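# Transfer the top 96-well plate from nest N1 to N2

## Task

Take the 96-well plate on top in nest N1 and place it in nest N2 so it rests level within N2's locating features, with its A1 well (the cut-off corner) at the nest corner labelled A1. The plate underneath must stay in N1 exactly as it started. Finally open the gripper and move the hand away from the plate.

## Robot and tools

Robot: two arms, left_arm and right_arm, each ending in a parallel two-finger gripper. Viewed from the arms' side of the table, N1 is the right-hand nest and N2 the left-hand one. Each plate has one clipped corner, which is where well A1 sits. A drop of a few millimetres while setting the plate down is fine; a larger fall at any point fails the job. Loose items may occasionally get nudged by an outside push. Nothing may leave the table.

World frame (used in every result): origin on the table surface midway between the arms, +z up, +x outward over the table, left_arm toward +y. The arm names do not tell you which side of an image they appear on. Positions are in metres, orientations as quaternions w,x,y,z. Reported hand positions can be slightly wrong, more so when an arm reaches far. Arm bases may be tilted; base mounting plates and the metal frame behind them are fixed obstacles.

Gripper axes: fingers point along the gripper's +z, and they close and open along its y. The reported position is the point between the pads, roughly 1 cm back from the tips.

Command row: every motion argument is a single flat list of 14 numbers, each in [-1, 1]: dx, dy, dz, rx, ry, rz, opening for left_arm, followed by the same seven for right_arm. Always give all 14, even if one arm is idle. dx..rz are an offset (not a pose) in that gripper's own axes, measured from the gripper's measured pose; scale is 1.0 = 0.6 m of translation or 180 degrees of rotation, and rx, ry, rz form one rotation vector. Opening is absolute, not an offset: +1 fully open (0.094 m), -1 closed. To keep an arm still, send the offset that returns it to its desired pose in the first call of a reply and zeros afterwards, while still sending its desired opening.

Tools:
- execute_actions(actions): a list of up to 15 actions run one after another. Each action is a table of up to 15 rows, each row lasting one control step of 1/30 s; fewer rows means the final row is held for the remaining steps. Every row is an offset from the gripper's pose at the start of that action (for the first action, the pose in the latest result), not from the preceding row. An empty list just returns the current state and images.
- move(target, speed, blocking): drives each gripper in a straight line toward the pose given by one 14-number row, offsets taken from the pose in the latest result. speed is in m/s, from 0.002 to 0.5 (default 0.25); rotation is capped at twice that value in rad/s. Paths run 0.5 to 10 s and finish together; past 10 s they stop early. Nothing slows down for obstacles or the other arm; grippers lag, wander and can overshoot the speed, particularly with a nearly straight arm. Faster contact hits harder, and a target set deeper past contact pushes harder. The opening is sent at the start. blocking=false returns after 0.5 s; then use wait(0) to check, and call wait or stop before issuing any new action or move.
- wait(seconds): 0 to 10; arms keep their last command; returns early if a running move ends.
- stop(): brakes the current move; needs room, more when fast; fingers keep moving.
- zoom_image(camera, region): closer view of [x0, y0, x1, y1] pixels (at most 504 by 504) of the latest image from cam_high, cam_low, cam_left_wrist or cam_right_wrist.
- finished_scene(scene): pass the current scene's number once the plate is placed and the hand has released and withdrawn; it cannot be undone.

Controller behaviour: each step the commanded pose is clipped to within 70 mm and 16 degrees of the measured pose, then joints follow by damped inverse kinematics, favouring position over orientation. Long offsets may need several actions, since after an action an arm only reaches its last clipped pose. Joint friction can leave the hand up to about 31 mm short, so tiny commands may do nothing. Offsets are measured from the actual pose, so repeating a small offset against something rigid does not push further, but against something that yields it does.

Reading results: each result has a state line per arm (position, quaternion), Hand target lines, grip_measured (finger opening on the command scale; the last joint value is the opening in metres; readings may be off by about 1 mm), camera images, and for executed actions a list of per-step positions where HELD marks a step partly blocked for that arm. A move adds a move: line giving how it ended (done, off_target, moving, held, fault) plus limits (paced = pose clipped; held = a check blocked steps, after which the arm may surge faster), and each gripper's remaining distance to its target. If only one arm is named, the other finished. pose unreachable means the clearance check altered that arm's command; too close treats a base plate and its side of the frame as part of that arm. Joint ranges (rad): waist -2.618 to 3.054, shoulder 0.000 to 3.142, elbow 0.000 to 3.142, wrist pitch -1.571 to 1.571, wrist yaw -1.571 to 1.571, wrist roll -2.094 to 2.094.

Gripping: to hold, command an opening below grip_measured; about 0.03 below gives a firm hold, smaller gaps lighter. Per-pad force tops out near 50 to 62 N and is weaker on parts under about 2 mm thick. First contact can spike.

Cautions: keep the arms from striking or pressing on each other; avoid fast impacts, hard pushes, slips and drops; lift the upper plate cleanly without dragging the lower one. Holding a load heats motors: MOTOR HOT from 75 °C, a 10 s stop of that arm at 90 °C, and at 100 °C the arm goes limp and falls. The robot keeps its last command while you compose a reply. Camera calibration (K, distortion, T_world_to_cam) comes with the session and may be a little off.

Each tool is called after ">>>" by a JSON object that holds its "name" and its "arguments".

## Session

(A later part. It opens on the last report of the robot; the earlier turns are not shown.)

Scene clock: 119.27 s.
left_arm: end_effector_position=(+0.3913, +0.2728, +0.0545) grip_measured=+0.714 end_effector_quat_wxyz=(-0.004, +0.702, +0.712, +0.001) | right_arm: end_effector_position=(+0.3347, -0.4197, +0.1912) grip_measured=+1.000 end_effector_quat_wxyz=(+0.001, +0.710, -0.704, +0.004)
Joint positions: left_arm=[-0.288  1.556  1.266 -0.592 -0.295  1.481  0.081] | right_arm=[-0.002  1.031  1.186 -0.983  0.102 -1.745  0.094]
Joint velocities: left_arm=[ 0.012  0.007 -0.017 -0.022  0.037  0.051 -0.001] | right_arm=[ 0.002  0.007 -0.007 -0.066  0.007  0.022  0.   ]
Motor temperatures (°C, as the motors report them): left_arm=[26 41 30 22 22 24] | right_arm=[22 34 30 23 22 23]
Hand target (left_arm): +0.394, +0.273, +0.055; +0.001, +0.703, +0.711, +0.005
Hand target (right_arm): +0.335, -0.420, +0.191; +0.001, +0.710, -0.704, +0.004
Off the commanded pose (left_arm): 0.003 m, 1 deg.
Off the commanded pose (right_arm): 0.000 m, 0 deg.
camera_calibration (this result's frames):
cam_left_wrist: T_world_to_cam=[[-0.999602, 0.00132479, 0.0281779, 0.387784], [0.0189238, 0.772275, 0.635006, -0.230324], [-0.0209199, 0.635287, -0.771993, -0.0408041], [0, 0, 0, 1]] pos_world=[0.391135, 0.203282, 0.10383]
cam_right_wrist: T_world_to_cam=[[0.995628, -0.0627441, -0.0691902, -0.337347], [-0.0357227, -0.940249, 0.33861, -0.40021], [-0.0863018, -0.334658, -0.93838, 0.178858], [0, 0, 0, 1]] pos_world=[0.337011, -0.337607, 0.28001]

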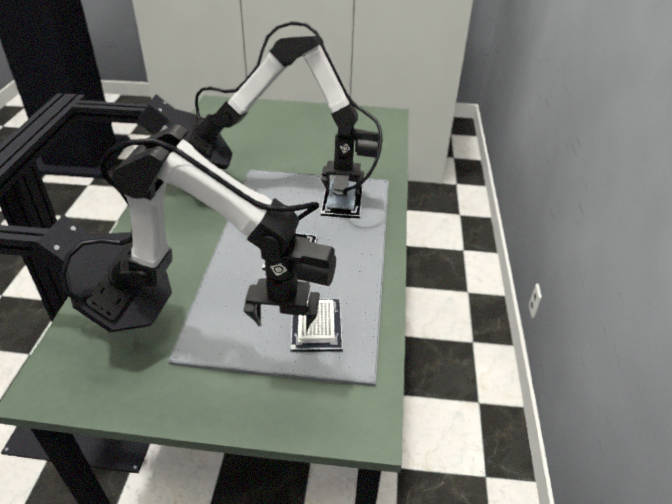

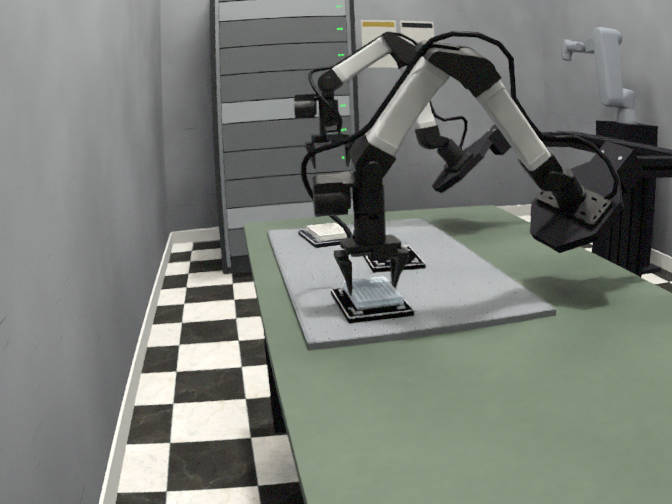

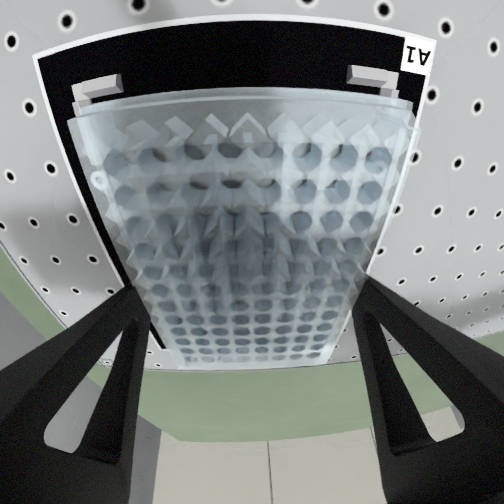

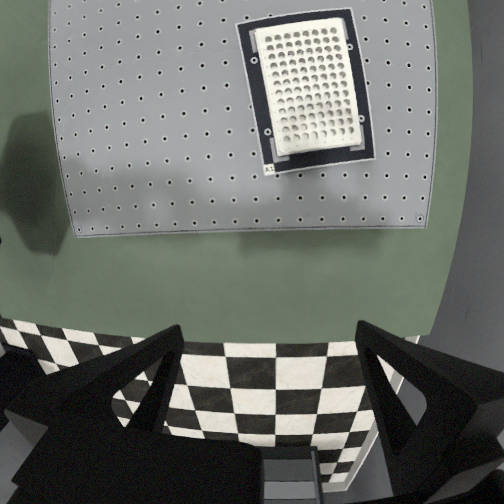

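>>> {"name": "move", "arguments": {"target": [0,0.0103,0,-0.0076,0,-0.002,0.685,0,0,0,0,0,0,1], "speed": 0.02}}

>>> {"name": "wait", "arguments": {"seconds": 0.3}}

Scene clock: 122.83 s.
left_arm: end_effector_position=(+0.3931, +0.2727, +0.0545) grip_measured=+0.714 end_effector_quat_wxyz=(-0.002, +0.701, +0.713, +0.004) | right_arm: end_effector_position=(+0.3347, -0.4197, +0.1912) grip_measured=+1.000 end_effector_quat_wxyz=(+0.001, +0.710, -0.704, +0.004)
Joint positions: left_arm=[-0.288  1.556  1.266 -0.584 -0.295  1.481  0.081] | right_arm=[-0.002  1.031  1.186 -0.983  0.102 -1.745  0.094]
Joint velocities: left_arm=[-0.017  0.002  0.022 -0.022 -0.051 -0.022  0.   ] | right_arm=[ 0.017 -0.007  0.007 -0.007 -0.022 -0.051  0.   ]
Motor temperatures (°C, as the motors report them): left_arm=[26 41 30 22 22 24] | right_arm=[22 34 30 23 22 23]
Hand target (left_arm): +0.398, +0.273, +0.055; +0.004, +0.700, +0.714, +0.010
Hand target (right_arm): +0.335, -0.420, +0.191; +0.001, +0.710, -0.704, +0.004
Off the commanded pose (left_arm): 0.004 m, 1 deg.
Off the commanded pose (right_arm): 0.000 m, 0 deg.
move: done
camera_calibration (this result's frames):
cam_left_wrist: T_world_to_cam=[[-0.999782, -0.000822886, 0.0208832, 0.390652], [0.0126216, 0.772653, 0.634703, -0.227861], [-0.0166577, 0.634828, -0.772474, -0.0422061], [0, 0, 0, 1]] pos_world=[0.392739, 0.203173, 0.103863]
cam_right_wrist: T_world_to_cam=[[0.995628, -0.0627441, -0.0691902, -0.337347], [-0.0357227, -0.940249, 0.33861, -0.40021], [-0.0863018, -0.334658, -0.93838, 0.178858], [0, 0, 0, 1]] pos_world=[0.337011, -0.337607, 0.28001]

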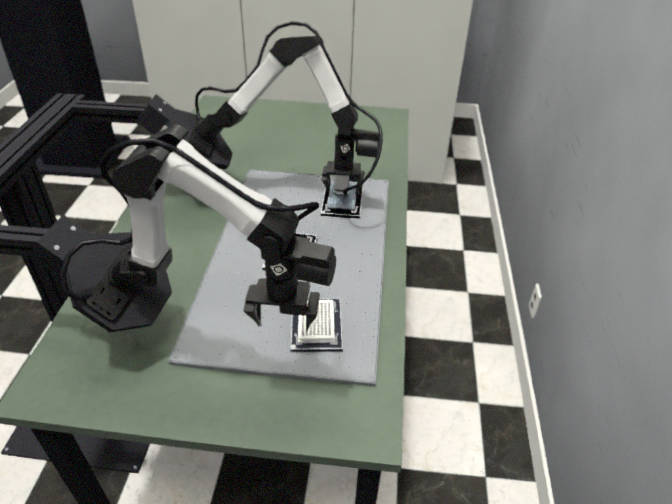

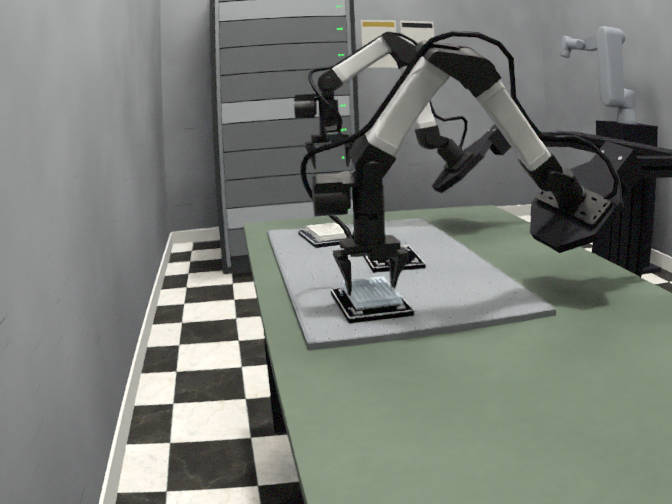

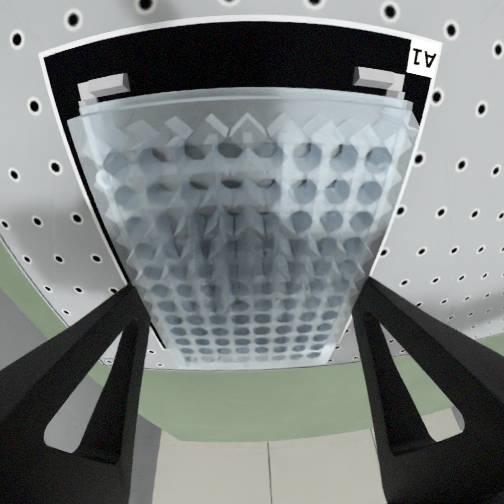

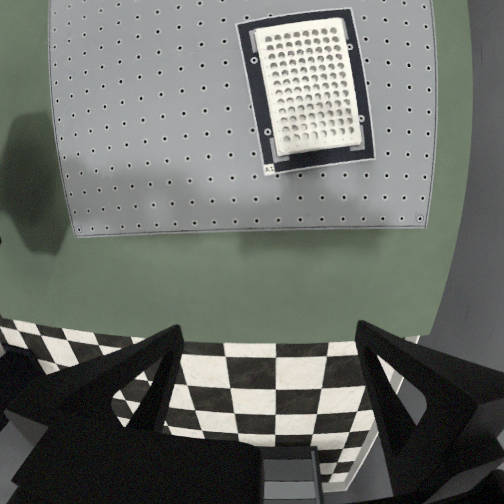

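Scene clock: 123.13 s.
left_arm: end_effector_position=(+0.3933, +0.2727, +0.0545) grip_measured=+0.714 end_effector_quat_wxyz=(-0.001, +0.701, +0.713, +0.004) | right_arm: end_effector_position=(+0.3347, -0.4197, +0.1912) grip_measured=+1.000 end_effector_quat_wxyz=(+0.001, +0.710, -0.704, +0.004)
Joint positions: left_arm=[-0.288  1.556  1.266 -0.583 -0.295  1.481  0.081] | right_arm=[-0.002  1.031  1.186 -0.983  0.102 -1.745  0.094]
Joint velocities: left_arm=[ 0.002 -0.017 -0.012 -0.051  0.095  0.022 -0.001] | right_arm=[-0.012 -0.002 -0.002  0.037  0.051 -0.037  0.   ]
Motor temperatures (°C, as the motors report them): left_arm=[26 41 30 22 22 24] | right_arm=[22 34 30 23 22 23]
Hand target (left_arm): +0.398, +0.273, +0.055; +0.004, +0.700, +0.714, +0.010
Hand target (right_arm): +0.335, -0.420, +0.191; +0.001, +0.710, -0.704, +0.004
Off the commanded pose (left_arm): 0.004 m, 1 deg.
Off the commanded pose (right_arm): 0.000 m, 0 deg.
wait: 0.30 s; at rest by 0.17 s
camera_calibration (this result's frames):
cam_left_wrist: T_world_to_cam=[[-0.999796, -0.00103789, 0.0201537, 0.390937], [0.0119914, 0.77269, 0.63467, -0.227614], [-0.0162313, 0.634782, -0.77252, -0.0423471], [0, 0, 0, 1]] pos_world=[0.3929, 0.203162, 0.103867]
cam_right_wrist: T_world_to_cam=[[0.995628, -0.0627441, -0.0691902, -0.337347], [-0.0357227, -0.940249, 0.33861, -0.40021], [-0.0863018, -0.334658, -0.93838, 0.178858], [0, 0, 0, 1]] pos_world=[0.337011, -0.337607, 0.28001]

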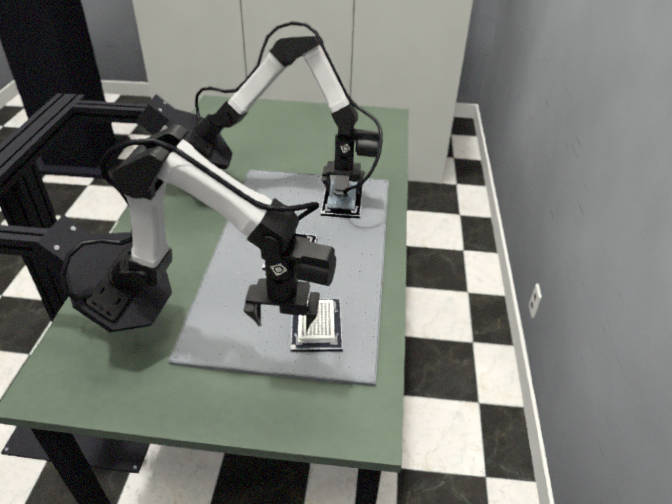

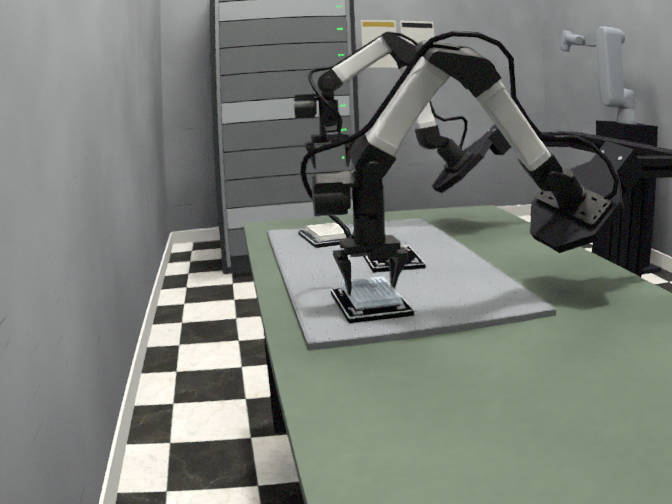

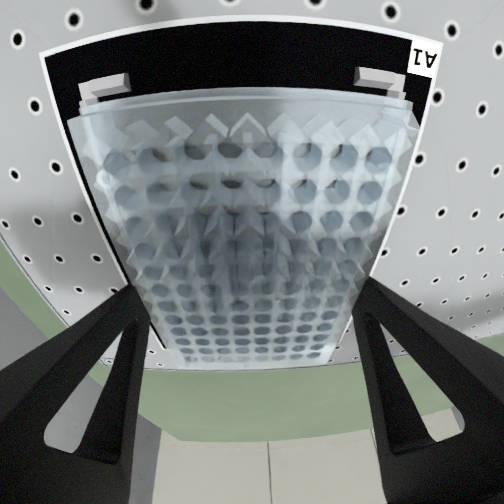

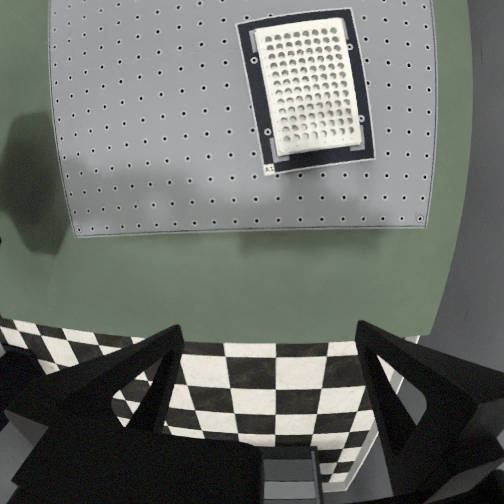

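>>> {"name": "execute_actions", "arguments": {"actions": [[[0,0.007,0.005,-0.004,0,-0.001,0.685,0,0,0,0,0,0,1],[0,0.006,0.01,-0.002,0,0,0.685,0,0,0,0,0,0,1],[0,0.005,0.013,-0.001,0,0,0.685,0,0,0,0,0,0,1],[0,0.004,0.015,0,0,0,0.685,0,0,0,0,0,0,1],[0,0.004,0.017,0,0,0,0.685,0,0,0,0,0,0,1],[0,0.004,0.019,0,0,0,0.685,0,0,0,0,0,0,1],[0,0.004,0.021,0,0,0,0.685,0,0,0,0,0,0,1]]]}}

>>> {"name": "zoom_image", "arguments": {"camera": "cam_left_wrist", "region": [50, 40, 160, 140]}}

>>> {"name": "zoom_image", "arguments": {"camera": "cam_left_wrist", "region": [330, 35, 440, 135]}}

Scene clock: 127.20 s.
left_arm: end_effector_position=(+0.3941, +0.2713, +0.0474) grip_measured=+0.714 end_effector_quat_wxyz=(-0.001, +0.701, +0.713, +0.005) | right_arm: end_effector_position=(+0.3347, -0.4197, +0.1912) grip_measured=+1.000 end_effector_quat_wxyz=(+0.001, +0.710, -0.704, +0.004)
Joint positions: left_arm=[-0.286  1.577  1.266 -0.561 -0.295  1.481  0.081] | right_arm=[-0.002  1.031  1.186 -0.983  0.102 -1.745  0.094]
Joint velocities: left_arm=[ 0.002 -0.002 -0.002 -0.066 -0.007 -0.007  0.001] | right_arm=[-0.007 -0.007 -0.017 -0.037 -0.081 -0.022  0.   ]
Motor temperatures (°C, as the motors report them): left_arm=[26 41 30 22 22 24] | right_arm=[22 34 31 23 22 23]
Hand target (left_arm): +0.396, +0.273, +0.042; -0.001, +0.701, +0.713, +0.004
Hand target (right_arm): +0.335, -0.420, +0.191; +0.001, +0.710, -0.704, +0.004
Off the commanded pose (left_arm): 0.006 m, 0 deg.
Off the commanded pose (right_arm): 0.000 m, 0 deg.
Step readings (end_effector_position):
0: left_arm (+0.3933, +0.2727, +0.0545) | right_arm (+0.3347, -0.4197, +0.1912)
1: left_arm (+0.3934, +0.2727, +0.0545) | right_arm (+0.3347, -0.4197, +0.1912)
2: left_arm (+0.3934, +0.2727, +0.0544) | right_arm (+0.3347, -0.4197, +0.1912)
4: left_arm (+0.3932, +0.2722, +0.0527) | right_arm (+0.3347, -0.4197, +0.1912)
8: left_arm (+0.3937, +0.2707, +0.0479) | right_arm (+0.3347, -0.4197, +0.1912)
15: end_effector_position above
camera_calibration (this result's frames):
cam_left_wrist: T_world_to_cam=[[-0.999812, -0.00213106, 0.0192914, 0.392168], [0.0106203, 0.771876, 0.635684, -0.221324], [-0.0162452, 0.635769, -0.771708, -0.0472163], [0, 0, 0, 1]] pos_world=[0.393678, 0.201689, 0.0966892]
cam_right_wrist: T_world_to_cam=[[0.995628, -0.0627441, -0.0691902, -0.337347], [-0.0357227, -0.940249, 0.33861, -0.40021], [-0.0863018, -0.334658, -0.93838, 0.178858], [0, 0, 0, 1]] pos_world=[0.337011, -0.337607, 0.28001]

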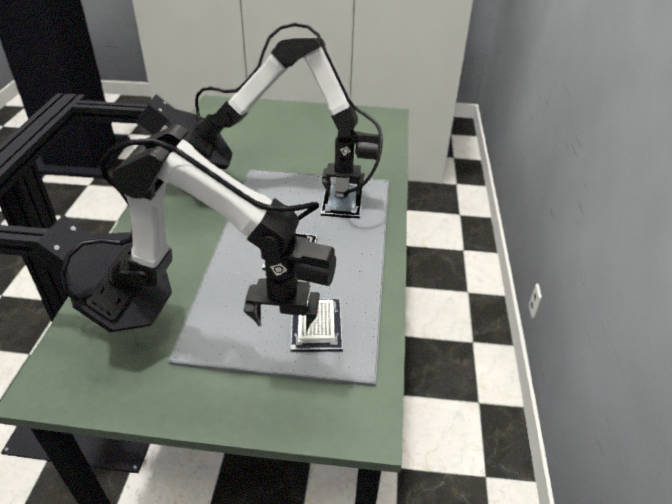

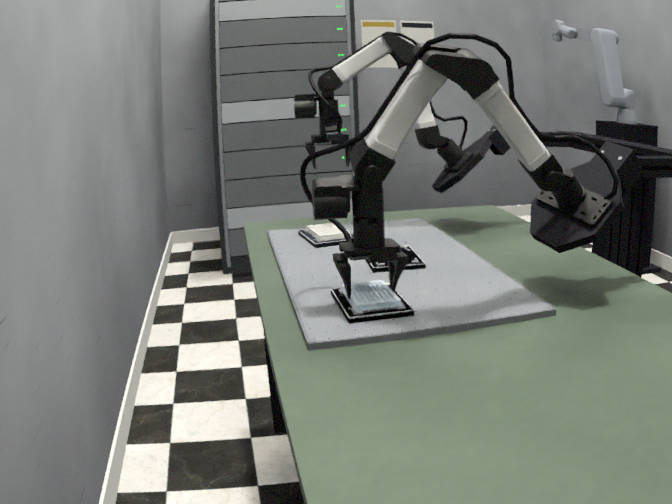

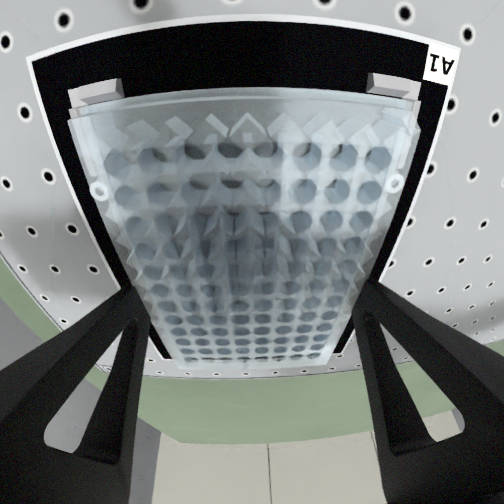

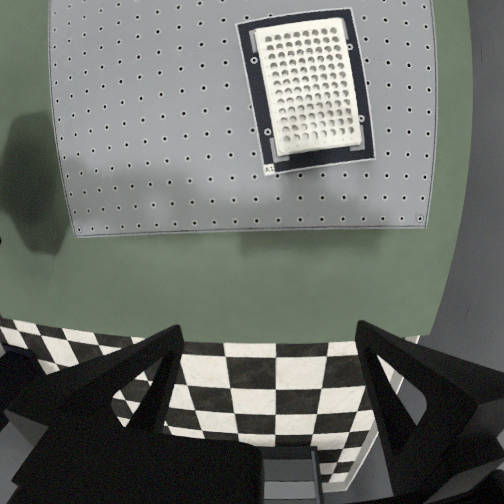

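Region (50, 40, 160, 140) of cam_left_wrist's 504x504 image, scaled by 4.582, with more detail than that image has; it fills the top 458 rows of this view, and the rest is white.

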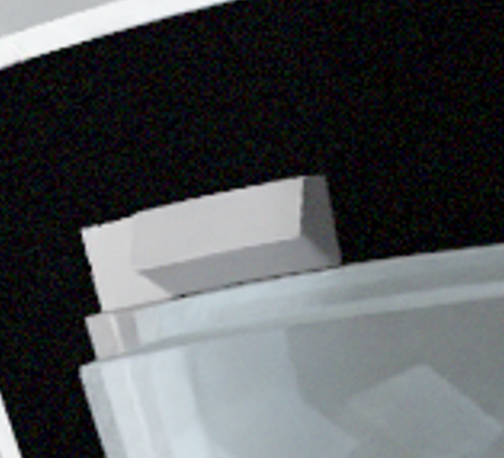

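Region (330, 35, 440, 135) of cam_left_wrist's 504x504 image, scaled by 4.582, with more detail than that image has; it fills the top 458 rows of this view, and the rest is white.

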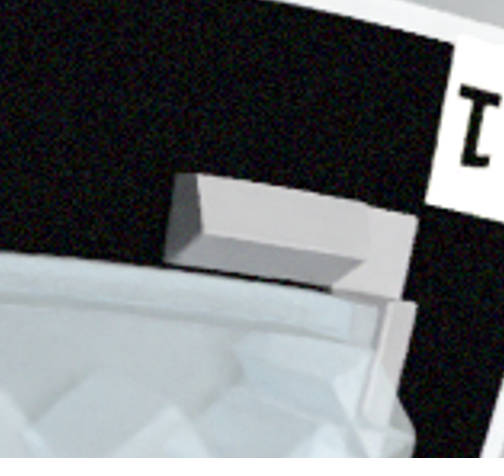

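>>> {"name": "execute_actions", "arguments": {"actions": [[[0.004,0.004,0.011,0,0,0,0.685,0,0,0,0,0,0,1],[0.005,0.004,0.013,0,0,0,0.685,0,0,0,0,0,0,1],[0.006,0.004,0.014,0,0,0,0.685,0,0,0,0,0,0,1]],[[0,0,0,0,0,0,0.685,0,0,0,0,0,0,1],[0,0,0,0,0,0,0.685,0,0,0,0,0,0,1],[0,0,0,0,0,0,0.72,0,0,0,0,0,0,1],[0,0,0,0,0,0,0.74,0,0,0,0,0,0,1],[0,0,0,0,0,0,0.76,0,0,0,0,0,0,1],[0,0,0,0,0,0,0.8,0,0,0,0,0,0,1],[0,0,0,0,0,0,1,0,0,0,0,0,0,1]]]}}

>>> {"name": "zoom_image", "arguments": {"camera": "cam_left_wrist", "region": [50, 40, 160, 140]}}

>>> {"name": "zoom_image", "arguments": {"camera": "cam_left_wrist", "region": [330, 35, 440, 135]}}

>>> {"name": "zoom_image", "arguments": {"camera": "cam_low", "region": [322, 250, 422, 330]}}

Scene clock: 132.57 s.
left_arm: end_effector_position=(+0.3939, +0.2715, +0.0472) grip_measured=+1.000 end_effector_quat_wxyz=(-0.001, +0.701, +0.713, +0.003) | right_arm: end_effector_position=(+0.3347, -0.4197, +0.1912) grip_measured=+1.000 end_effector_quat_wxyz=(+0.001, +0.710, -0.704, +0.004)
Joint positions: left_arm=[-0.284  1.577  1.266 -0.562 -0.291  1.484  0.094] | right_arm=[-0.002  1.031  1.186 -0.983  0.102 -1.745  0.094]
Joint velocities: left_arm=[ 0.007 -0.007  0.002 -0.007 -0.051 -0.007  0.   ] | right_arm=[-0.002  0.007 -0.007  0.066  0.007  0.007  0.   ]
Motor temperatures (°C, as the motors report them): left_arm=[26 40 30 22 22 24] | right_arm=[22 34 31 23 22 23]
Hand target (left_arm): +0.394, +0.271, +0.047; -0.001, +0.701, +0.713, +0.003
Hand target (right_arm): +0.335, -0.420, +0.191; +0.001, +0.710, -0.704, +0.004
Off the commanded pose (left_arm): 0.000 m, 0 deg.
Off the commanded pose (right_arm): 0.000 m, 0 deg.
Step readings (end_effector_position; steps 1 to 15: 1st action; 16 to 30: 2nd action):
0: left_arm (+0.3941, +0.2713, +0.0474) | right_arm (+0.3347, -0.4197, +0.1912)
1: left_arm (+0.3941, +0.2713, +0.0474) | right_arm (+0.3347, -0.4197, +0.1912)
2: left_arm (+0.3941, +0.2713, +0.0474) | right_arm (+0.3347, -0.4197, +0.1912)
4: left_arm (+0.3941, +0.2716, +0.0473) | right_arm (+0.3347, -0.4197, +0.1912)
8: left_arm (+0.3941, +0.2715, +0.0472) | right_arm (+0.3347, -0.4197, +0.1912)
15: left_arm (+0.3941, +0.2715, +0.0472) | right_arm (+0.3347, -0.4197, +0.1912)
16: left_arm (+0.3941, +0.2715, +0.0472) | right_arm (+0.3347, -0.4197, +0.1912)
17: left_arm (+0.3941, +0.2715, +0.0472) | right_arm (+0.3347, -0.4197, +0.1912)
19: left_arm (+0.3941, +0.2715, +0.0472) | right_arm (+0.3347, -0.4197, +0.1912)
23: left_arm (+0.3939, +0.2715, +0.0472) | right_arm (+0.3347, -0.4197, +0.1912)
30: end_effector_position above
camera_calibration (this result's frames):
cam_left_wrist: T_world_to_cam=[[-0.999792, -0.000963858, 0.0203925, 0.391631], [0.0121719, 0.773787, 0.633329, -0.222347], [-0.0163899, 0.633445, -0.773614, -0.0467204], [0, 0, 0, 1]] pos_world=[0.39349, 0.202022, 0.096689]
cam_right_wrist: T_world_to_cam=[[0.995628, -0.0627441, -0.0691902, -0.337347], [-0.0357227, -0.940249, 0.33861, -0.40021], [-0.0863018, -0.334658, -0.93838, 0.178858], [0, 0, 0, 1]] pos_world=[0.337011, -0.337607, 0.28001]

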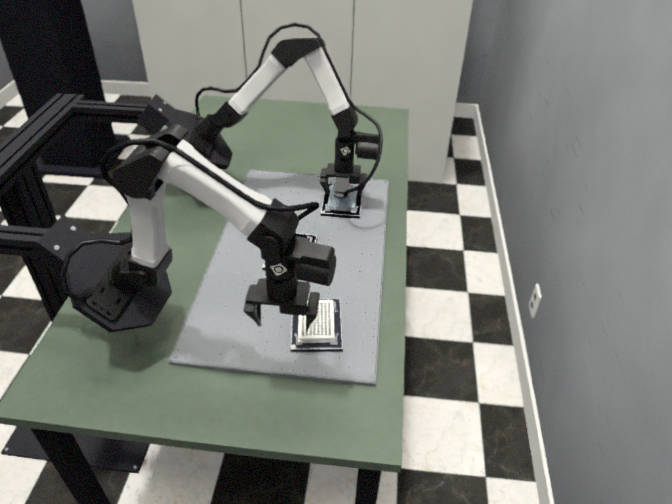

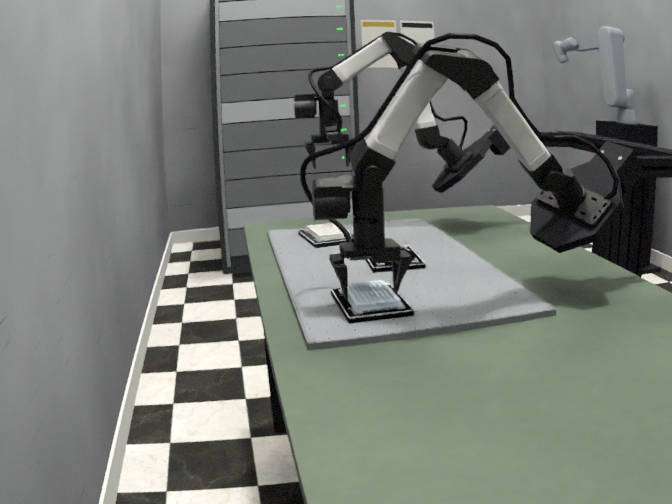

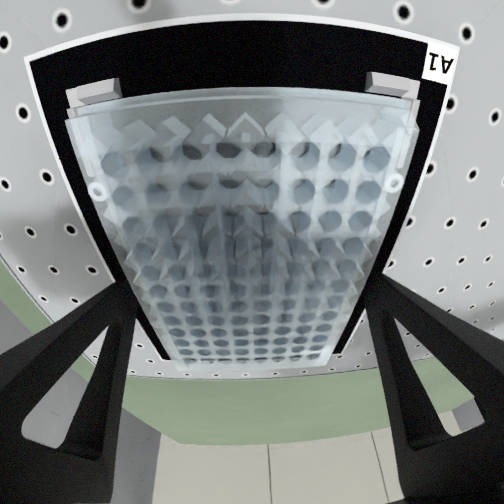

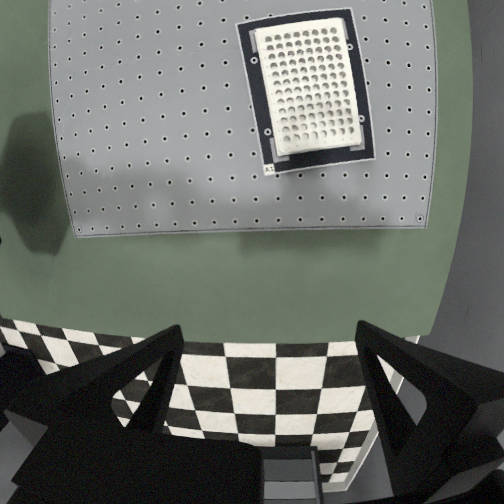

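Region (50, 40, 160, 140) of cam_left_wrist's 504x504 image, scaled by 4.582, with more detail than that image has; it fills the top 458 rows of this view, and the rest is white.

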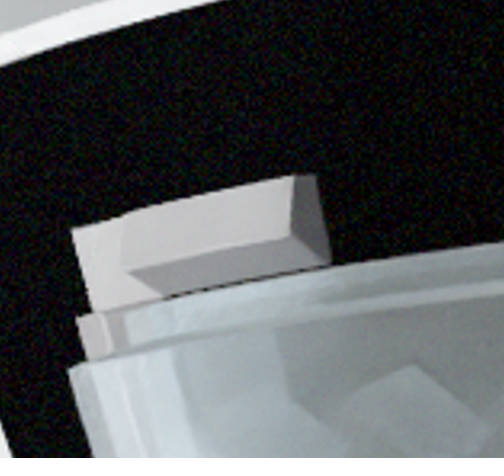

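Region (330, 35, 440, 135) of cam_left_wrist's 504x504 image, scaled by 4.582, with more detail than that image has; it fills the top 458 rows of this view, and the rest is white.

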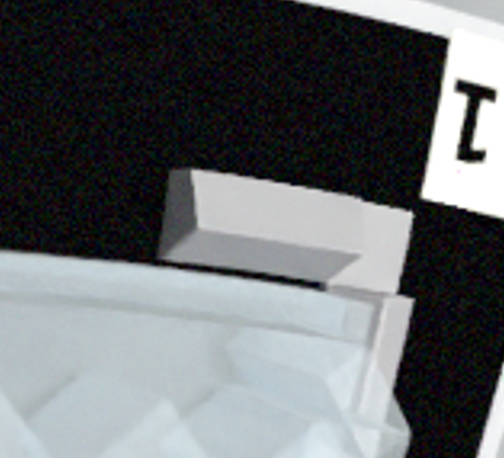

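Region (322, 250, 422, 330) of cam_low's 672x504 image, scaled by 5.040, with more detail than that image has; it fills the top 403 rows of this view, and the rest is white.

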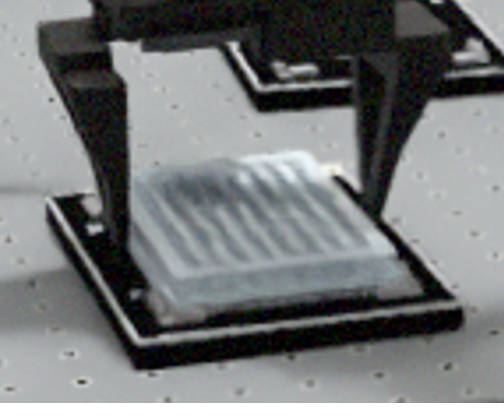

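>>> {"name": "move", "arguments": {"target": [0,0.014,-0.045,-0.008,0,0,1,0,0,0,0,0,0,1], "speed": 0.06}}

>>> {"name": "move", "arguments": {"target": [0,0,-0.18,0,0,0,1,0,0,0,0,0,0,1], "speed": 0.15}}

>>> {"name": "zoom_image", "arguments": {"camera": "cam_left_wrist", "region": [130, 30, 370, 270]}}

>>> {"name": "zoom_image", "arguments": {"camera": "cam_low", "region": [322, 250, 422, 330]}}

Scene clock: 136.60 s.
left_arm: end_effector_position=(+0.3917, +0.2728, +0.0628) grip_measured=+1.000 end_effector_quat_wxyz=(-0.002, +0.704, +0.710, +0.003) | right_arm: end_effector_position=(+0.3347, -0.4197, +0.1912) grip_measured=+1.000 end_effector_quat_wxyz=(+0.001, +0.710, -0.704, +0.004)
Joint positions: left_arm=[-0.295  1.533  1.266 -0.61  -0.3    1.482  0.094] | right_arm=[-0.002  1.031  1.186 -0.983  0.102 -1.745  0.094]
Joint velocities: left_arm=[-0.007  0.007 -0.002 -0.007 -0.051 -0.022  0.   ] | right_arm=[-0.002  0.007  0.002 -0.066 -0.081 -0.066  0.   ]
Motor temperatures (°C, as the motors report them): left_arm=[26 40 30 22 22 24] | right_arm=[22 34 31 23 22 23]
Hand target (left_arm): +0.402, +0.272, +0.074; +0.008, +0.701, +0.713, +0.012
Hand target (right_arm): +0.335, -0.420, +0.191; +0.001, +0.710, -0.704, +0.004
Off the commanded pose (left_arm): 0.016 m, 2 deg.
Off the commanded pose (right_arm): 0.000 m, 0 deg.
move: off_target (left_arm)
camera_calibration (this result's frames):
cam_left_wrist: T_world_to_cam=[[-0.99972, 0.00729021, 0.0225009, 0.38675], [0.0199208, 0.772389, 0.634837, -0.235948], [-0.0127513, 0.635107, -0.772319, -0.0375283], [0, 0, 0, 1]] pos_world=[0.390863, 0.203259, 0.112102]
cam_right_wrist: T_world_to_cam=[[0.995628, -0.0627441, -0.0691902, -0.337347], [-0.0357227, -0.940249, 0.33861, -0.40021], [-0.0863018, -0.334658, -0.93838, 0.178858], [0, 0, 0, 1]] pos_world=[0.337011, -0.337607, 0.28001]

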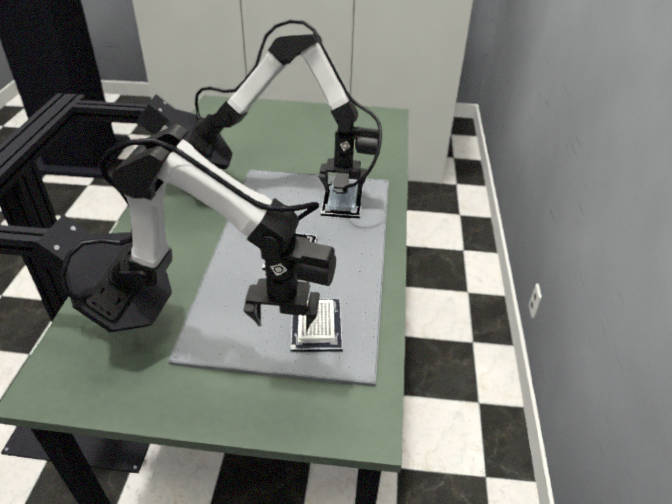

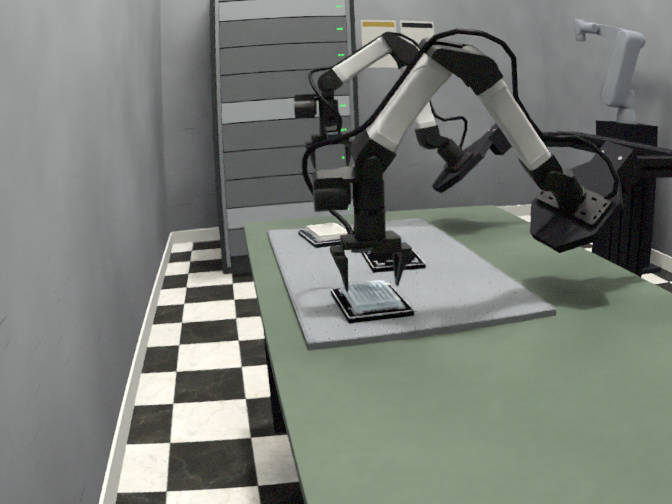

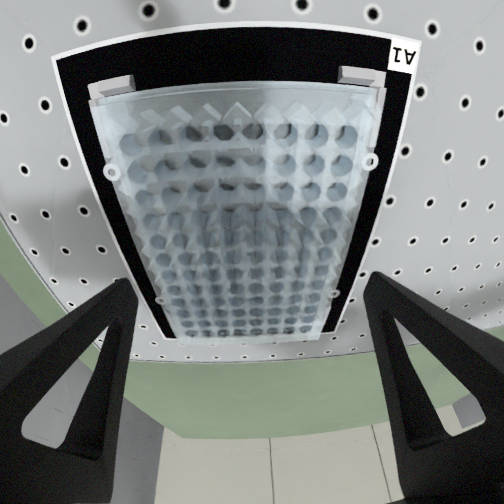

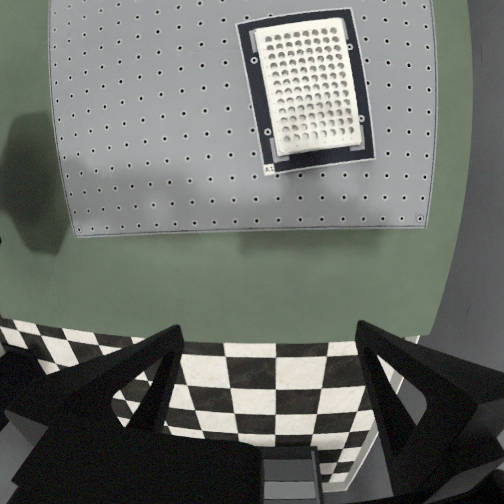

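Scene clock: 137.97 s.
left_arm: end_effector_position=(+0.3868, +0.2728, +0.1622) grip_measured=+1.000 end_effector_quat_wxyz=(-0.008, +0.706, +0.708, -0.001) | right_arm: end_effector_position=(+0.3347, -0.4197, +0.1912) grip_measured=+1.000 end_effector_quat_wxyz=(+0.001, +0.710, -0.704, +0.004)
Joint positions: left_arm=[-0.413  1.352  1.406 -0.979 -0.372  1.385  0.094] | right_arm=[-0.002  1.031  1.186 -0.983  0.102 -1.745  0.094]
Joint velocities: left_arm=[ 0.017  0.002 -0.017 -0.007  0.007  0.007  0.   ] | right_arm=[ 0.017 -0.012 -0.017 -0.051  0.007  0.081  0.   ]
Motor temperatures (°C, as the motors report them): left_arm=[26 41 30 22 22 24] | right_arm=[22 34 31 23 22 23]
Hand target (left_arm): +0.390, +0.272, +0.171; -0.002, +0.704, +0.710, +0.003
Hand target (right_arm): +0.335, -0.420, +0.191; +0.001, +0.710, -0.704, +0.004
Off the commanded pose (left_arm): 0.010 m, 1 deg.
Off the commanded pose (right_arm): 0.000 m, 0 deg.
move: done
camera_calibration (this result's frames):
cam_left_wrist: T_world_to_cam=[[-0.999235, 0.0122063, 0.0371573, 0.375695], [0.0330591, 0.771256, 0.635666, -0.303939], [-0.0208986, 0.636408, -0.771069, 0.0418124], [0, 0, 0, 1]] pos_world=[0.386329, 0.203219, 0.211484]
cam_right_wrist: T_world_to_cam=[[0.995628, -0.0627441, -0.0691902, -0.337347], [-0.0357227, -0.940249, 0.33861, -0.40021], [-0.0863018, -0.334658, -0.93838, 0.178858], [0, 0, 0, 1]] pos_world=[0.337011, -0.337607, 0.28001]

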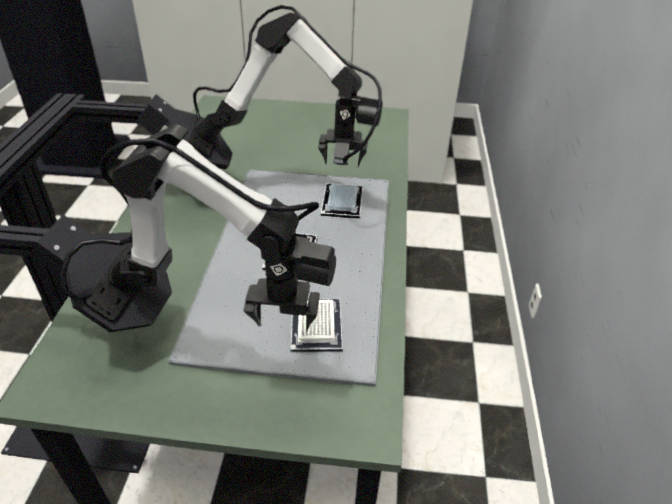

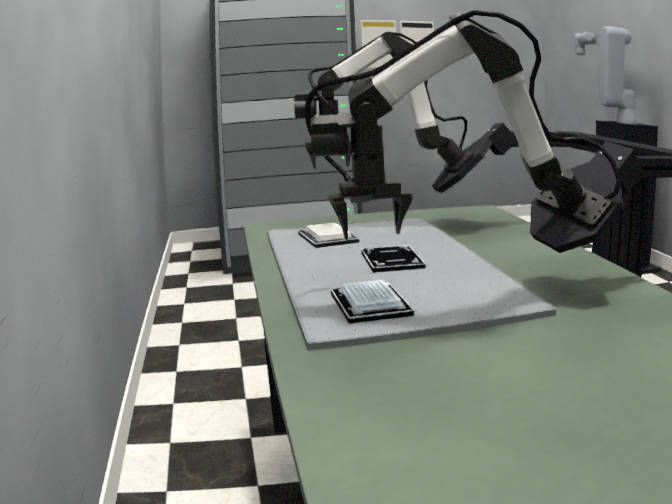

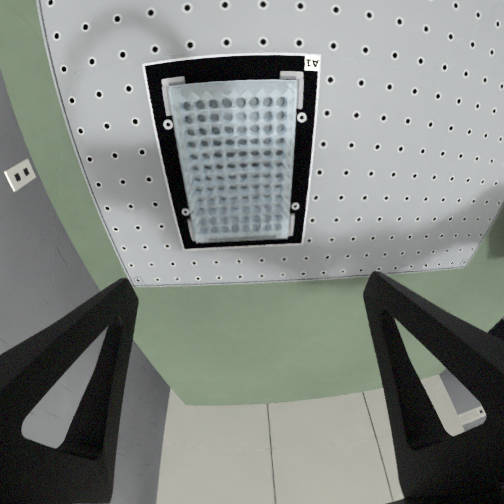

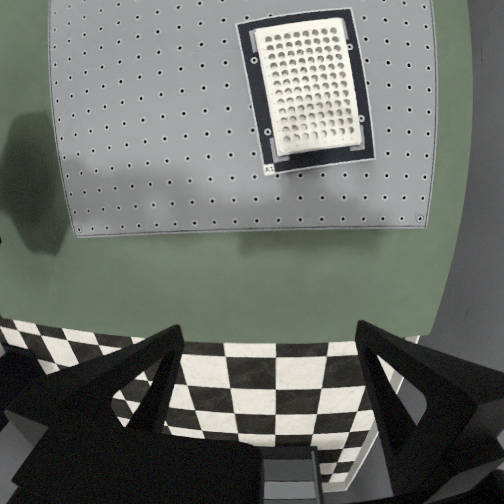

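Region (130, 30, 370, 270) of cam_left_wrist's 504x504 image, scaled by 2.100, with more detail than that image has.

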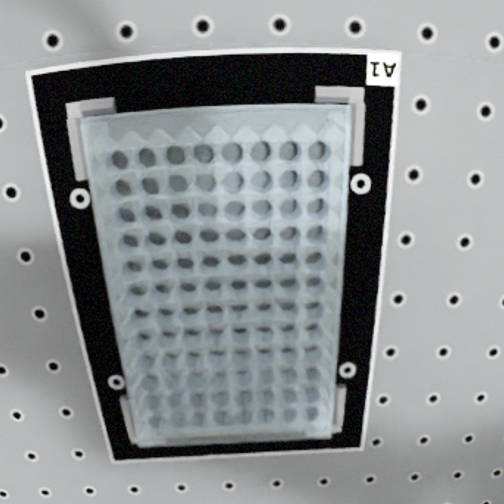

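Region (322, 250, 422, 330) of cam_low's 672x504 image, scaled by 5.040, with more detail than that image has; it fills the top 403 rows of this view, and the rest is white.

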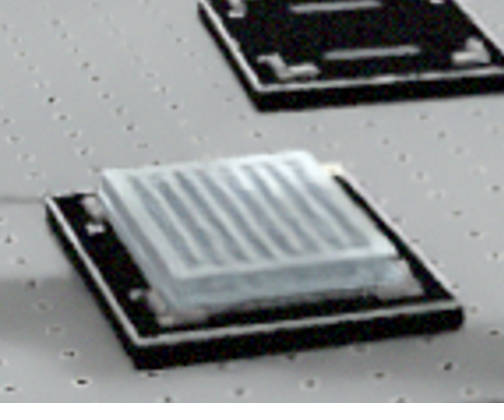

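>>> {"name": "execute_actions", "arguments": {"actions": []}}

Scene clock: 140.73 s.
left_arm: end_effector_position=(+0.3865, +0.2730, +0.1623) grip_measured=+1.000 end_effector_quat_wxyz=(-0.009, +0.706, +0.708, -0.002) | right_arm: end_effector_position=(+0.3347, -0.4197, +0.1912) grip_measured=+1.000 end_effector_quat_wxyz=(+0.001, +0.710, -0.704, +0.004)
Joint positions: left_arm=[-0.413  1.352  1.406 -0.98  -0.373  1.384  0.094] | right_arm=[-0.002  1.031  1.186 -0.983  0.102 -1.745  0.094]
Joint velocities: left_arm=[-0.002  0.012 -0.007 -0.051  0.022  0.022  0.   ] | right_arm=[-0.002  0.002  0.007 -0.007  0.007 -0.007  0.   ]
Motor temperatures (°C, as the motors report them): left_arm=[26 41 30 22 22 24] | right_arm=[22 34 31 23 22 23]
Hand target (left_arm): +0.390, +0.272, +0.171; -0.002, +0.704, +0.710, +0.003
Hand target (right_arm): +0.335, -0.420, +0.191; +0.001, +0.710, -0.704, +0.004
Off the commanded pose (left_arm): 0.010 m, 1 deg.
Off the commanded pose (right_arm): 0.000 m, 0 deg.
camera_calibration (this result's frames):
cam_left_wrist: T_world_to_cam=[[-0.99919, 0.0119627, 0.0384256, 0.375209], [0.0337002, 0.77062, 0.636404, -0.304275], [-0.0219984, 0.637183, -0.770398, 0.0417918], [0, 0, 0, 1]] pos_world=[0.386078, 0.203363, 0.211421]
cam_right_wrist: T_world_to_cam=[[0.995628, -0.0627441, -0.0691902, -0.337347], [-0.0357227, -0.940249, 0.33861, -0.40021], [-0.0863018, -0.334658, -0.93838, 0.178858], [0, 0, 0, 1]] pos_world=[0.337011, -0.337607, 0.28001]

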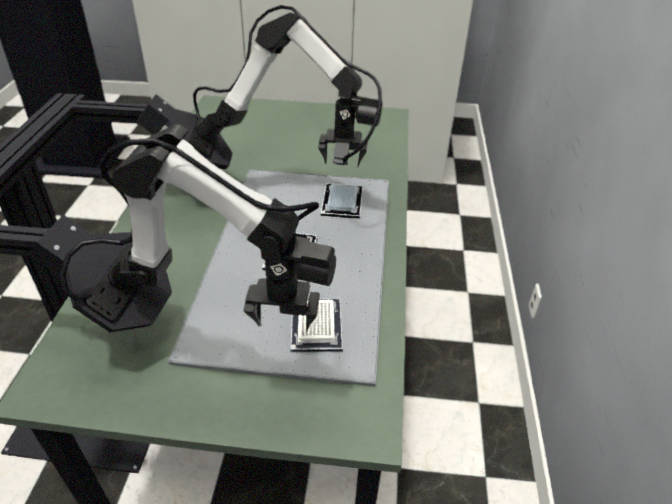

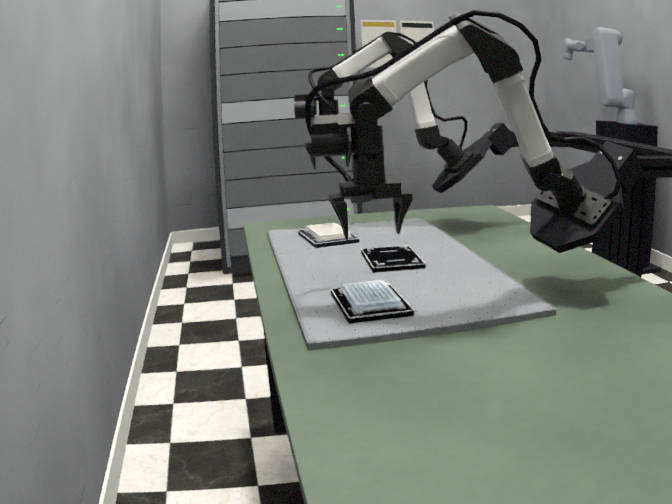

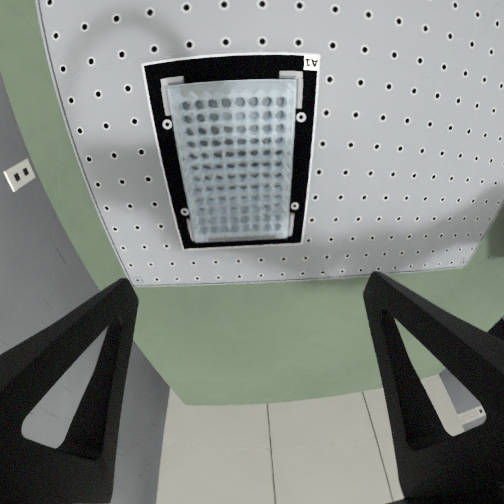

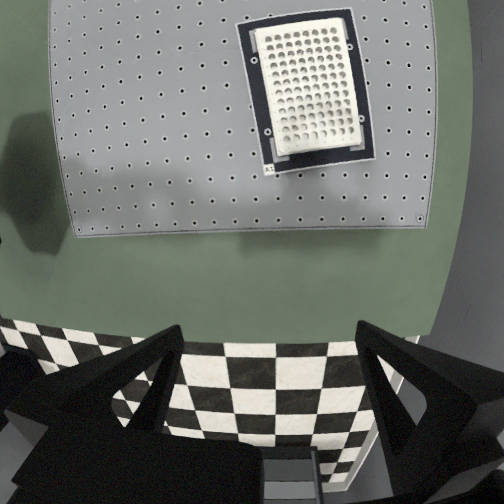

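>>> {"name": "zoom_image", "arguments": {"camera": "cam_left_wrist", "region": [130, 40, 340, 260]}}

>>> {"name": "zoom_image", "arguments": {"camera": "cam_low", "region": [290, 210, 450, 330]}}

Region (130, 40, 340, 260) of cam_left_wrist's 504x504 image, scaled by 2.291, with more detail than that image has; it fills the left 481 columns of this view, and the rest is white.

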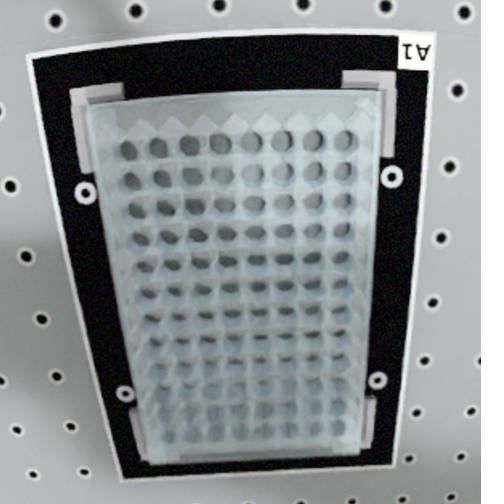

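Region (290, 210, 450, 330) of cam_low's 672x504 image, scaled by 3.150, with more detail than that image has; it fills the top 378 rows of this view, and the rest is white.

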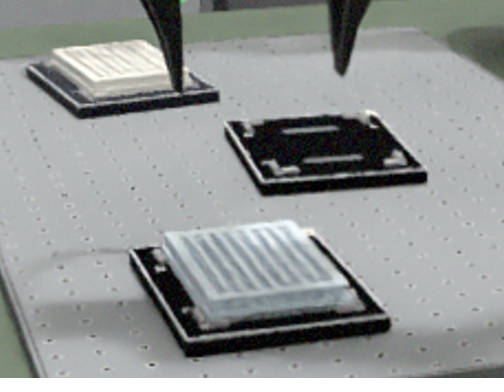

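>>> {"name": "finished_scene", "arguments": {"scene": 2}}

The scene is finished: the task was done.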